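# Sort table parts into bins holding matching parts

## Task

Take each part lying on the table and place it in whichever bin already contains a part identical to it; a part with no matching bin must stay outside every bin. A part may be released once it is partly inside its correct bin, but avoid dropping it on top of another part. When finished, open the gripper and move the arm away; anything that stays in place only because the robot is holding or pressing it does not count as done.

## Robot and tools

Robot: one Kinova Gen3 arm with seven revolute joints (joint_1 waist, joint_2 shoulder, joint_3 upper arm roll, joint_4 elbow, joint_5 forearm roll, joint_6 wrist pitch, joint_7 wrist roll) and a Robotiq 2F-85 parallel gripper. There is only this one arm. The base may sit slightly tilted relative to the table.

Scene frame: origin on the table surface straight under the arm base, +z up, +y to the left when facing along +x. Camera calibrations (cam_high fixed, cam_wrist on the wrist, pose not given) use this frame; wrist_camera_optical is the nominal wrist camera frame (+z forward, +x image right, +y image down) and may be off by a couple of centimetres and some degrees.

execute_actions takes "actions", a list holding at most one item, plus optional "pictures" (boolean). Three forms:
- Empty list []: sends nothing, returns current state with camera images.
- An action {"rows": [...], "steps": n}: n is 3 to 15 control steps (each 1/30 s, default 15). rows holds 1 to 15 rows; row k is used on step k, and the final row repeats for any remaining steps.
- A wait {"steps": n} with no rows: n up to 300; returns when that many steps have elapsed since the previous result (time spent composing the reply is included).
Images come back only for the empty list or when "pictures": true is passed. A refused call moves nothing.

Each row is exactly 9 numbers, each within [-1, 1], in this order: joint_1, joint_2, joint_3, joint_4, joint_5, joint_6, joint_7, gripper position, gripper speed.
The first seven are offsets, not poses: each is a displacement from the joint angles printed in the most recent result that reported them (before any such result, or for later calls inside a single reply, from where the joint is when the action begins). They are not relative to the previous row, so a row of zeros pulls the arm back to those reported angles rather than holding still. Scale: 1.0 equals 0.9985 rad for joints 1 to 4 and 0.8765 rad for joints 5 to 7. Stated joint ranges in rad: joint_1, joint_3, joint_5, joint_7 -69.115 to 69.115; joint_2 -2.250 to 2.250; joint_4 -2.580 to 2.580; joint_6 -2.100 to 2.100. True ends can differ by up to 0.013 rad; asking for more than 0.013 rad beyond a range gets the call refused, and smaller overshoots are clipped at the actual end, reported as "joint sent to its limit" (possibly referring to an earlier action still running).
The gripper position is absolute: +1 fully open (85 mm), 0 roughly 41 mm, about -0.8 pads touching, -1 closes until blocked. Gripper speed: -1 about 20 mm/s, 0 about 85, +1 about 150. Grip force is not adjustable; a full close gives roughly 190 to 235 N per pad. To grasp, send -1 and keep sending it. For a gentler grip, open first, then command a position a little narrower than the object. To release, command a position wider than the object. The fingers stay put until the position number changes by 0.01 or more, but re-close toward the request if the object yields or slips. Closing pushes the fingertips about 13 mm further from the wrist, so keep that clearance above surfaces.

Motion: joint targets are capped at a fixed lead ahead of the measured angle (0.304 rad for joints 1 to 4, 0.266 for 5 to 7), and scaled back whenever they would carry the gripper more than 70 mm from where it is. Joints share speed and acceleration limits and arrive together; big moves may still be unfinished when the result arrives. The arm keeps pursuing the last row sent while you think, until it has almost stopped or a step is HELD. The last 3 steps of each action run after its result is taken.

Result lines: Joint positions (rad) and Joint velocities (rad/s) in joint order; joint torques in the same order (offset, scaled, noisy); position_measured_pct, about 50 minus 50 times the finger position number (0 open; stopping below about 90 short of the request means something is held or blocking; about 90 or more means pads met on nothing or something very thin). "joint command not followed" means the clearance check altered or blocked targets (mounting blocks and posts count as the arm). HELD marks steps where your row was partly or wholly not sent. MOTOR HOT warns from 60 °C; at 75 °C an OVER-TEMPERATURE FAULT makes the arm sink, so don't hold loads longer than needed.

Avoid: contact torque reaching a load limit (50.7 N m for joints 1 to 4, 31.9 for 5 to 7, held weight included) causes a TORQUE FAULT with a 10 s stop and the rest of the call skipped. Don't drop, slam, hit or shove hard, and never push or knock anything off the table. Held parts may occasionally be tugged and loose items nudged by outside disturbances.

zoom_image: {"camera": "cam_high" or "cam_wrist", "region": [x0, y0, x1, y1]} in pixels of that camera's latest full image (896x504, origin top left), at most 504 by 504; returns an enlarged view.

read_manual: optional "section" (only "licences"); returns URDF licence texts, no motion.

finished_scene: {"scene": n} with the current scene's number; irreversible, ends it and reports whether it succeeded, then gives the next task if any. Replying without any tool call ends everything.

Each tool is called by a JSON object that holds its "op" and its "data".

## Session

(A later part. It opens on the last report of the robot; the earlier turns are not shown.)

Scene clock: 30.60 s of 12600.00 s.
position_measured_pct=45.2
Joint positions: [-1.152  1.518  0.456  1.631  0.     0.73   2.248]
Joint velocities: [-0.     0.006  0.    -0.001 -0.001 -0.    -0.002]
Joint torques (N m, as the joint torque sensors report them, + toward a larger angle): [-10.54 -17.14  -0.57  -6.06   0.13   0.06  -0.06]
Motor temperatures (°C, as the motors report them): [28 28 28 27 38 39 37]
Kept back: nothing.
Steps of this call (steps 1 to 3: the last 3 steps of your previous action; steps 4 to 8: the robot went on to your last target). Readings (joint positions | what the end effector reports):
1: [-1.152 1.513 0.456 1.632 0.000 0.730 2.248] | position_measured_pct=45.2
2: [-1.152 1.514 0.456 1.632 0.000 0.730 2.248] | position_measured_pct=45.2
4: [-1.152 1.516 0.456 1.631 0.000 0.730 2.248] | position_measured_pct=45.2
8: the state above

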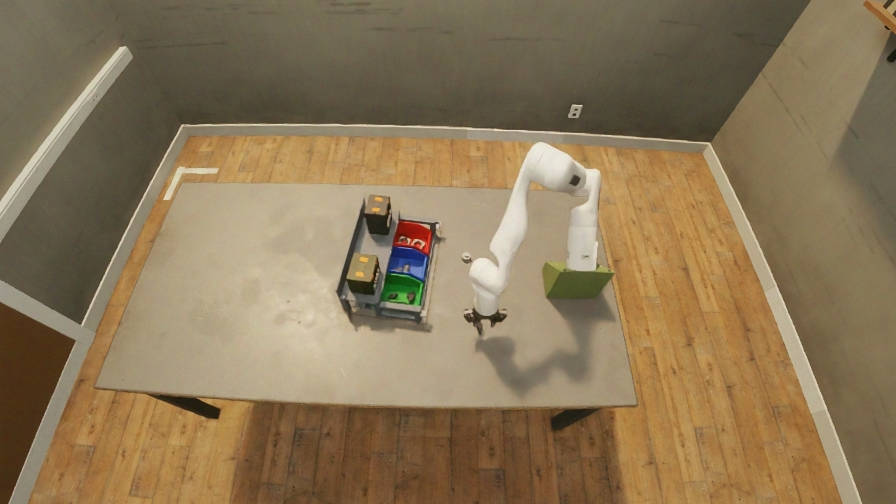

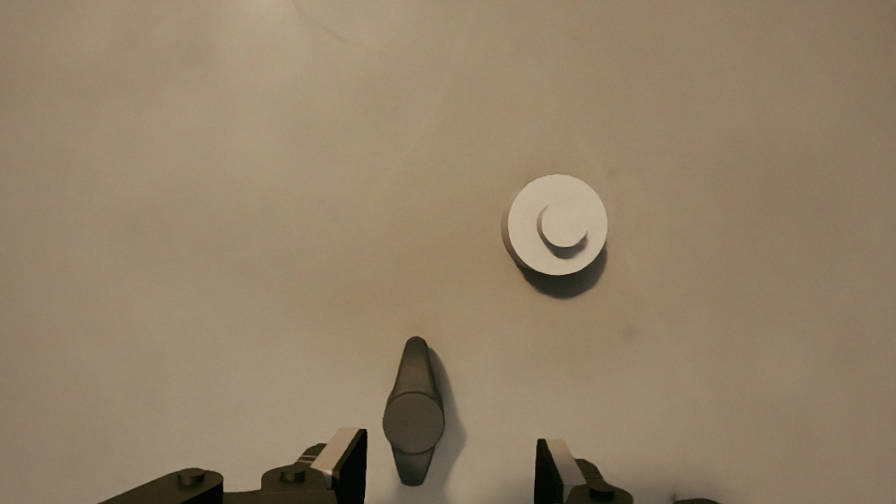

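{"op": "execute_actions", "data": {"actions": [{"rows":[[0.014,-0.007,0.015,0,0,-0.03,0,0.1,0],[0.014,-0.007,0.015,0,0,-0.03,0,0.1,0],[0.014,-0.007,0.015,0,0,-0.03,0,0.1,0],[0.049,0.065,0.015,0,0,-0.105,0,0.1,0]]}], "pictures": true}}

{"op": "execute_actions", "data": {"actions": [{"rows":[[0,0,0,0,0,0,0,-1,0]]}]}}

{"op": "execute_actions", "data": {"actions": [{"rows":[[0,-0.237,0,-0.2,0,0.3,0,-1,0]]}]}}

{"op": "execute_actions", "data": {"actions": [{"steps":12}]}}

{"op": "execute_actions", "data": {"actions": [{"rows":[[0.207,0,0.265,-0.344,0,0.13,0.29,-1,0]]}]}}

{"op": "execute_actions", "data": {"actions": [{"steps":18}]}}

{"op": "execute_actions", "data": {"actions": [{"rows":[[0.115,0.133,-0.018,0,0,-0.06,0,-1,0]]}], "pictures": true}}

Scene clock: 31.23 s of 12600.00 s.
position_measured_pct=45.2
Joint positions: [-1.104  1.579  0.471  1.632  0.     0.638  2.248]
Joint velocities: [ 0.006  0.014  0.006 -0.016  0.001 -0.012 -0.001]
Joint torques (N m, as the joint torque sensors report them, + toward a larger angle): [-11.2  -16.74  -0.51  -5.83   0.13  -0.2   -0.04]
Motor temperatures (°C, as the motors report them): [28 28 28 27 38 39 37]
Steps of this call (steps 1 to 7: the robot went on to your last target; steps 8 to 19: the first 12 steps of this action). Readings (joint positions | what the end effector reports):
8: [-1.151 1.517 0.456 1.631 -0.000 0.728 2.248] | position_measured_pct=45.2
9: [-1.145 1.515 0.459 1.632 -0.001 0.720 2.248] | position_measured_pct=45.2
11: [-1.138 1.512 0.470 1.631 0.000 0.704 2.248] | position_measured_pct=45.2
15: [-1.112 1.561 0.472 1.630 0.000 0.654 2.248] | position_measured_pct=45.2
19: the state above

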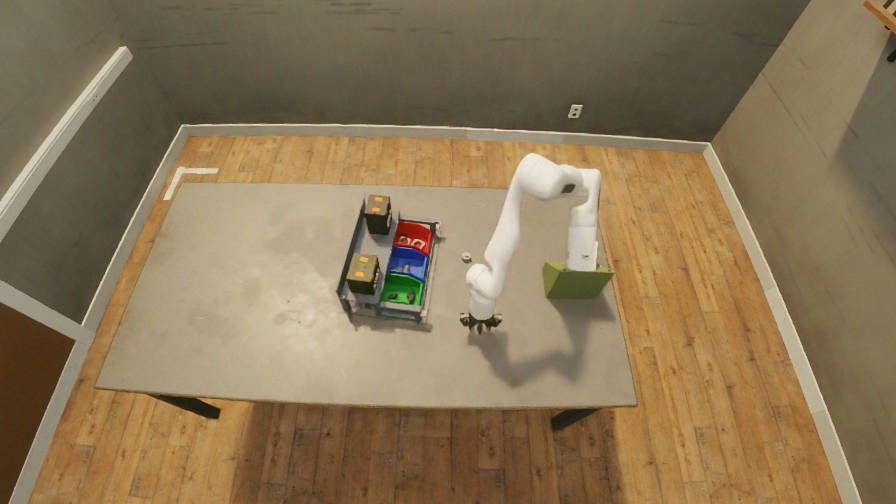

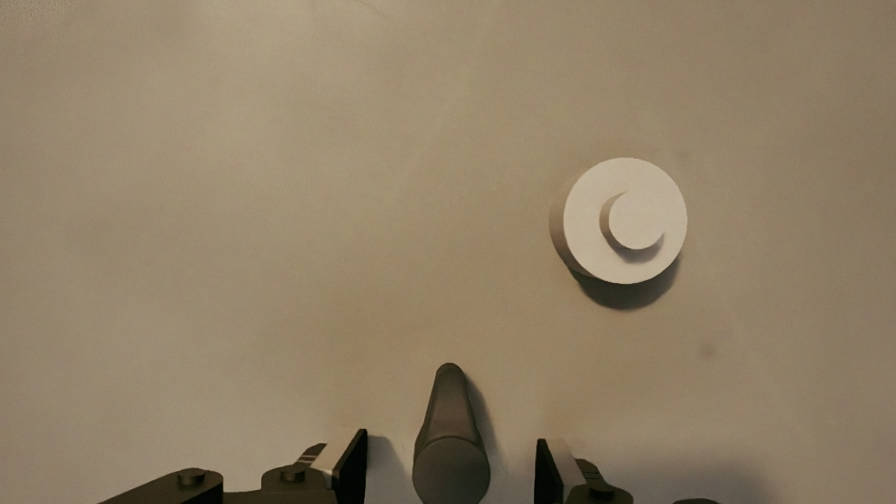

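Scene clock: 31.73 s of 12600.00 s.
position_measured_pct=72.6
Joint positions: [-1.104  1.581  0.471  1.631  0.     0.638  2.248]
Joint velocities: [-0.003 -0.004  0.001  0.    -0.001  0.004  0.001]
Joint torques (N m, as the joint torque sensors report them, + toward a larger angle): [-10.97 -16.66  -0.73  -5.46   0.26   0.    -0.19]
Motor temperatures (°C, as the motors report them): [28 28 28 27 38 39 37]
Steps of this call (steps 1 to 3: the last 3 steps of your previous action; steps 4 to 15: the first 12 steps of this action, its rows measured from where the robot was after step 3). Readings (joint positions | what the end effector reports):
3: [-1.104 1.581 0.471 1.631 0.000 0.638 2.248] | position_measured_pct=45.2
4: [-1.104 1.581 0.471 1.631 0.000 0.638 2.248] | position_measured_pct=45.2
5: [-1.104 1.581 0.471 1.631 0.000 0.638 2.248] | position_measured_pct=45.6
7: [-1.104 1.581 0.471 1.631 0.000 0.638 2.248] | position_measured_pct=50.0
11: [-1.104 1.581 0.471 1.631 0.000 0.638 2.248] | position_measured_pct=61.1
15: the state above

Scene clock: 32.23 s of 12600.00 s.
position_measured_pct=75.8
Joint positions: [-1.104  1.374  0.471  1.456  0.     0.868  2.248]
Joint velocities: [-0.017 -0.464  0.016 -0.441  0.004  0.556 -0.002]
Joint torques (N m, as the joint torque sensors report them, + toward a larger angle): [-11.35 -12.53  -2.03  -5.94  -0.07   0.49   0.05]
Motor temperatures (°C, as the motors report them): [28 28 28 27 38 39 37]
Steps of this call (steps 1 to 3: the last 3 steps of your previous action; steps 4 to 15: the first 12 steps of this action, its rows measured from where the robot was after step 3). Readings (joint positions | what the end effector reports):
3: [-1.104 1.580 0.471 1.631 0.000 0.638 2.248] | position_measured_pct=75.8
4: [-1.104 1.579 0.471 1.631 0.000 0.639 2.248] | position_measured_pct=75.8
5: [-1.103 1.573 0.470 1.627 -0.000 0.645 2.248] | position_measured_pct=75.8
7: [-1.103 1.544 0.470 1.605 -0.000 0.674 2.248] | position_measured_pct=75.8
11: [-1.103 1.455 0.470 1.529 -0.000 0.773 2.248] | position_measured_pct=75.8
15: the state above

Scene clock: 32.63 s of 12600.00 s.
position_measured_pct=75.8
Joint positions: [-1.104  1.344  0.471  1.432  0.     0.901  2.248]
Joint velocities: [ 0.002 -0.004 -0.     0.001 -0.001  0.    -0.   ]
Joint torques (N m, as the joint torque sensors report them, + toward a larger angle): [-12.87 -16.4   -1.47  -8.83   0.06  -0.44  -0.14]
Motor temperatures (°C, as the motors report them): [28 28 28 27 38 39 37]
Kept back: nothing.
Steps of this call (steps 1 to 3: the last 3 steps of your previous action; steps 4 to 12: the robot went on to your last target). Readings (joint positions | what the end effector reports):
1: [-1.105 1.360 0.472 1.443 0.000 0.884 2.248] | position_measured_pct=75.8
2: [-1.105 1.352 0.472 1.435 0.000 0.894 2.248] | position_measured_pct=75.8
4: [-1.105 1.348 0.472 1.431 0.000 0.900 2.248] | position_measured_pct=75.8
8: [-1.104 1.345 0.471 1.431 0.000 0.901 2.248] | position_measured_pct=75.8
12: the state above

Scene clock: 33.03 s of 12600.00 s.
position_measured_pct=75.8
Joint positions: [-0.971  1.345  0.638  1.215 -0.     0.973  2.41 ]
Joint velocities: [ 0.397 -0.005  0.526 -0.69   0.003  0.222  0.498]
Joint torques (N m, as the joint torque sensors report them, + toward a larger angle): [-15.66 -16.54  -1.08  -8.75  -0.02  -0.54  -0.23]
Motor temperatures (°C, as the motors report them): [28 28 28 27 38 39 37]
Steps of this call (steps 1 to 12: the first 12 steps of this action). Readings (joint positions | what the end effector reports):
1: [-1.103 1.344 0.471 1.431 -0.000 0.901 2.249] | position_measured_pct=75.8
2: [-1.099 1.345 0.474 1.425 -0.001 0.904 2.253] | position_measured_pct=75.8
4: [-1.080 1.346 0.495 1.398 -0.002 0.914 2.275] | position_measured_pct=75.8
8: [-1.024 1.346 0.568 1.307 -0.000 0.944 2.343] | position_measured_pct=75.8
12: the state above

Scene clock: 33.63 s of 12600.00 s.
position_measured_pct=75.8
Joint positions: [-0.898  1.344  0.736  1.088  0.     1.015  2.502]
Joint velocities: [ 0.003  0.002 -0.    -0.     0.     0.    -0.001]
Joint torques (N m, as the joint torque sensors report them, + toward a larger angle): [-17.22 -16.39  -0.2   -9.21   0.26  -0.51   0.06]
Motor temperatures (°C, as the motors report them): [28 28 28 27 38 39 37]
Kept back: nothing.
Steps of this call (steps 1 to 3: the last 3 steps of your previous action; steps 4 to 18: the robot went on to your last target). Readings (joint positions | what the end effector reports):
1: [-0.958 1.345 0.656 1.192 -0.000 0.981 2.427] | position_measured_pct=75.8
2: [-0.944 1.345 0.673 1.169 -0.000 0.988 2.443] | position_measured_pct=75.8
4: [-0.920 1.344 0.707 1.126 0.000 1.002 2.475] | position_measured_pct=75.8
8: [-0.900 1.342 0.738 1.090 0.002 1.014 2.502] | position_measured_pct=75.8
18: the state above

Scene clock: 34.03 s of 12600.00 s.
position_measured_pct=75.8
Joint positions: [-0.785  1.474  0.718  1.09   0.     0.963  2.502]
Joint velocities: [ 0.012  0.017  0.001 -0.034  0.001 -0.012  0.002]
Joint torques (N m, as the joint torque sensors report them, + toward a larger angle): [-18.12 -17.18  -0.04  -8.98  -0.01  -0.44   0.02]
Motor temperatures (°C, as the motors report them): [28 28 28 27 38 39 37]
Steps of this call (steps 1 to 12: the first 12 steps of this action). Readings (joint positions | what the end effector reports):
1: [-0.896 1.345 0.735 1.088 0.000 1.015 2.502] | position_measured_pct=75.8
2: [-0.891 1.351 0.734 1.086 0.000 1.012 2.502] | position_measured_pct=75.8
4: [-0.867 1.380 0.730 1.084 0.000 1.001 2.502] | position_measured_pct=75.8
8: [-0.802 1.455 0.720 1.088 0.000 0.971 2.502] | position_measured_pct=75.8
12: the state above

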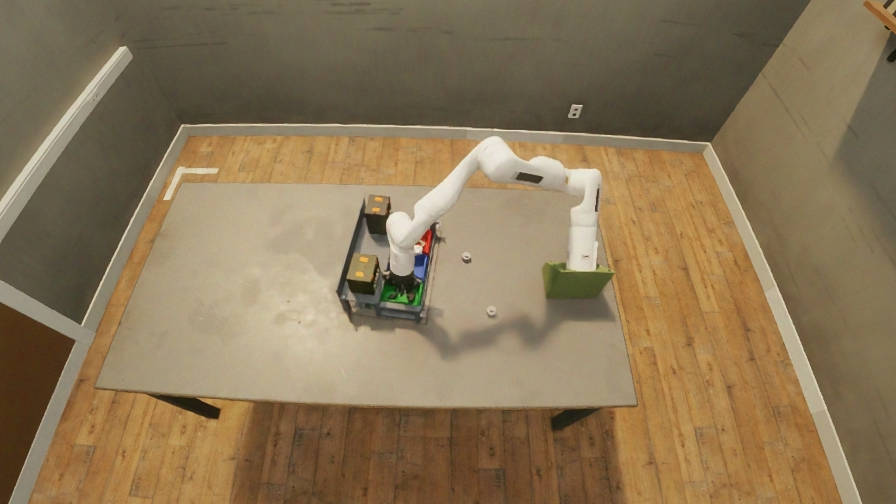

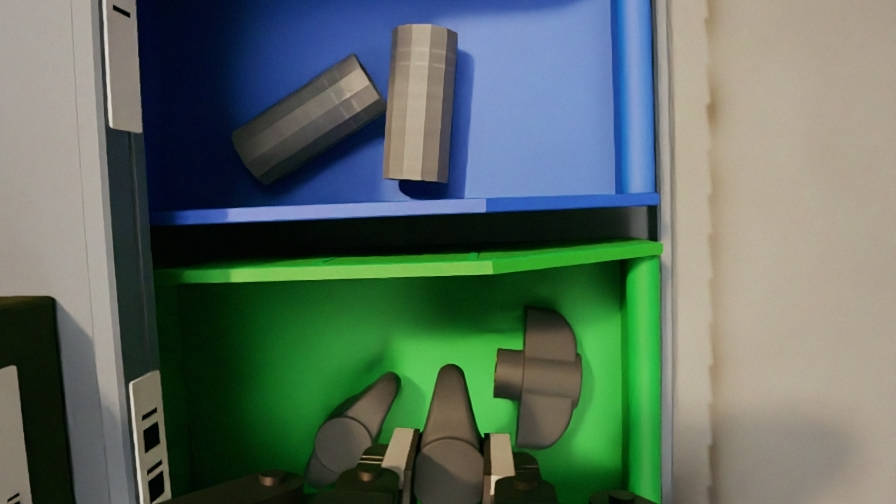

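{"op": "execute_actions", "data": {"actions": [{"rows":[[0.01,0.024,-0.007,0,0,-0.04,0,-1,0],[0.01,0.024,-0.007,0,0,-0.04,0,-1,0],[0.01,0.024,-0.007,0,0,-0.04,0,-1,0],[0.01,0.024,-0.007,0,0,-0.04,0,-1,0],[0.01,0.024,-0.007,0,0,-0.04,0,-1,0],[0.01,0.024,-0.007,0,0,-0.04,0,-1,0],[0.01,0.024,-0.007,0,0,-0.04,0,-0.3,0]]}]}}

{"op": "execute_actions", "data": {"actions": [{"rows":[[-0.27,-0.3,0.06,0.2,0,0.25,0,-0.3,0]]}]}}

{"op": "execute_actions", "data": {"actions": [{"steps":15}], "pictures": true}}

Scene clock: 34.63 s of 12600.00 s.
position_measured_pct=67.1
Joint positions: [-0.775  1.498  0.711  1.09   0.     0.928  2.502]
Joint velocities: [ 0.001  0.    -0.    -0.001  0.001  0.    -0.001]
Joint torques (N m, as the joint torque sensors report them, + toward a larger angle): [-17.77 -16.93  -0.09  -8.13   0.2   -0.33  -0.38]
Motor temperatures (°C, as the motors report them): [28 28 28 27 38 39 37]
Steps of this call (steps 1 to 3: the last 3 steps of your previous action; steps 4 to 6: the robot went on to your last target; steps 7 to 18: the first 12 steps of this action). Readings (joint positions | what the end effector reports):
7: [-0.783 1.478 0.718 1.088 0.000 0.961 2.502] | position_measured_pct=75.8
8: [-0.780 1.484 0.717 1.088 0.001 0.953 2.502] | position_measured_pct=75.8
10: [-0.776 1.496 0.711 1.090 -0.000 0.932 2.502] | position_measured_pct=75.8
14: [-0.775 1.497 0.710 1.091 -0.000 0.928 2.502] | position_measured_pct=75.4
18: the state above

Scene clock: 35.13 s of 12600.00 s.
position_measured_pct=65.1
Joint positions: [-0.978  1.272  0.756  1.239  0.     1.091  2.502]
Joint velocities: [-0.629 -0.7    0.141  0.47   0.001  0.527 -0.   ]
Joint torques (N m, as the joint torque sensors report them, + toward a larger angle): [-15.47 -14.16  -0.09  -8.97   0.21  -0.33  -0.26]
Motor temperatures (°C, as the motors report them): [28 28 28 27 38 39 37]
Steps of this call (steps 1 to 3: the last 3 steps of your previous action; steps 4 to 15: the first 12 steps of this action, its rows measured from where the robot was after step 3). Readings (joint positions | what the end effector reports):
3: [-0.775 1.498 0.711 1.090 0.000 0.928 2.502] | position_measured_pct=65.5
4: [-0.776 1.497 0.711 1.091 0.000 0.928 2.502] | position_measured_pct=65.1
5: [-0.782 1.491 0.712 1.096 -0.000 0.933 2.502] | position_measured_pct=65.1
7: [-0.808 1.462 0.718 1.116 -0.000 0.953 2.502] | position_measured_pct=65.1
11: [-0.893 1.367 0.737 1.176 0.000 1.021 2.502] | position_measured_pct=65.1
15: the state above

Scene clock: 35.63 s of 12600.00 s.
position_measured_pct=65.1
Joint positions: [-1.044  1.199  0.77   1.29   0.     1.147  2.502]
Joint velocities: [-0.005 -0.004  0.001  0.001  0.     0.    -0.001]
Joint torques (N m, as the joint torque sensors report them, + toward a larger angle): [-15.07 -13.52  -0.24  -8.99   0.2   -0.31  -0.21]
Motor temperatures (°C, as the motors report them): [28 28 28 27 38 39 37]
Kept back: nothing.
Steps of this call (steps 1 to 3: the last 3 steps of your previous action; steps 4 to 15: the robot went on to your last target). Readings (joint positions | what the end effector reports):
1: [-0.998 1.250 0.760 1.254 0.000 1.108 2.502] | position_measured_pct=65.1
2: [-1.015 1.231 0.764 1.267 0.000 1.123 2.502] | position_measured_pct=65.1
4: [-1.035 1.209 0.769 1.283 0.000 1.143 2.502] | position_measured_pct=65.1
8: [-1.041 1.202 0.771 1.289 0.000 1.147 2.502] | position_measured_pct=65.1
15: the state above

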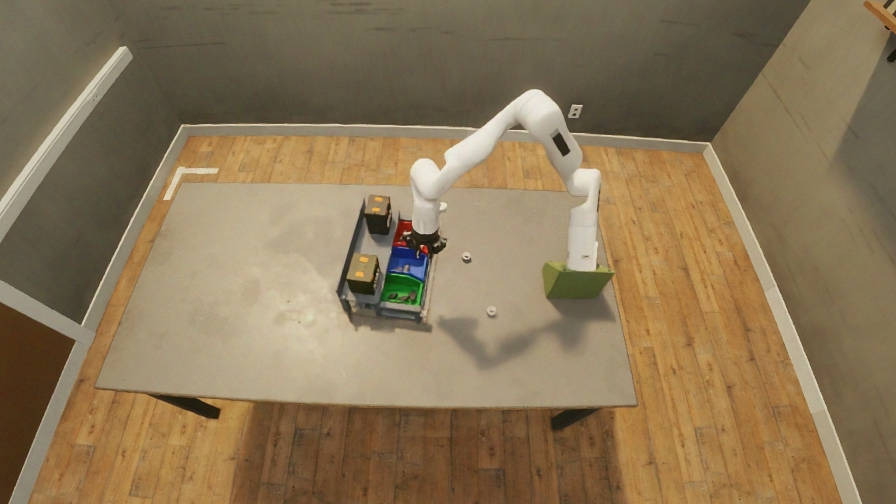

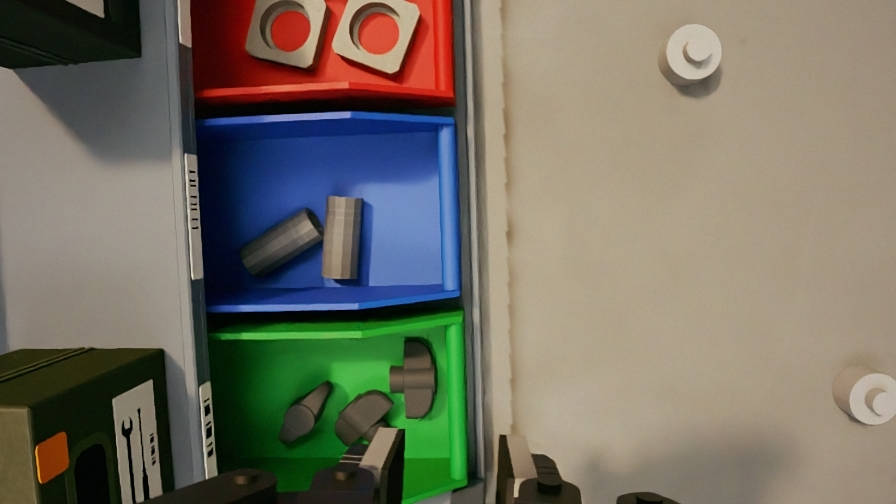

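{"op": "finished_scene", "data": {"scene": 2}}

The scene is finished: the task was done.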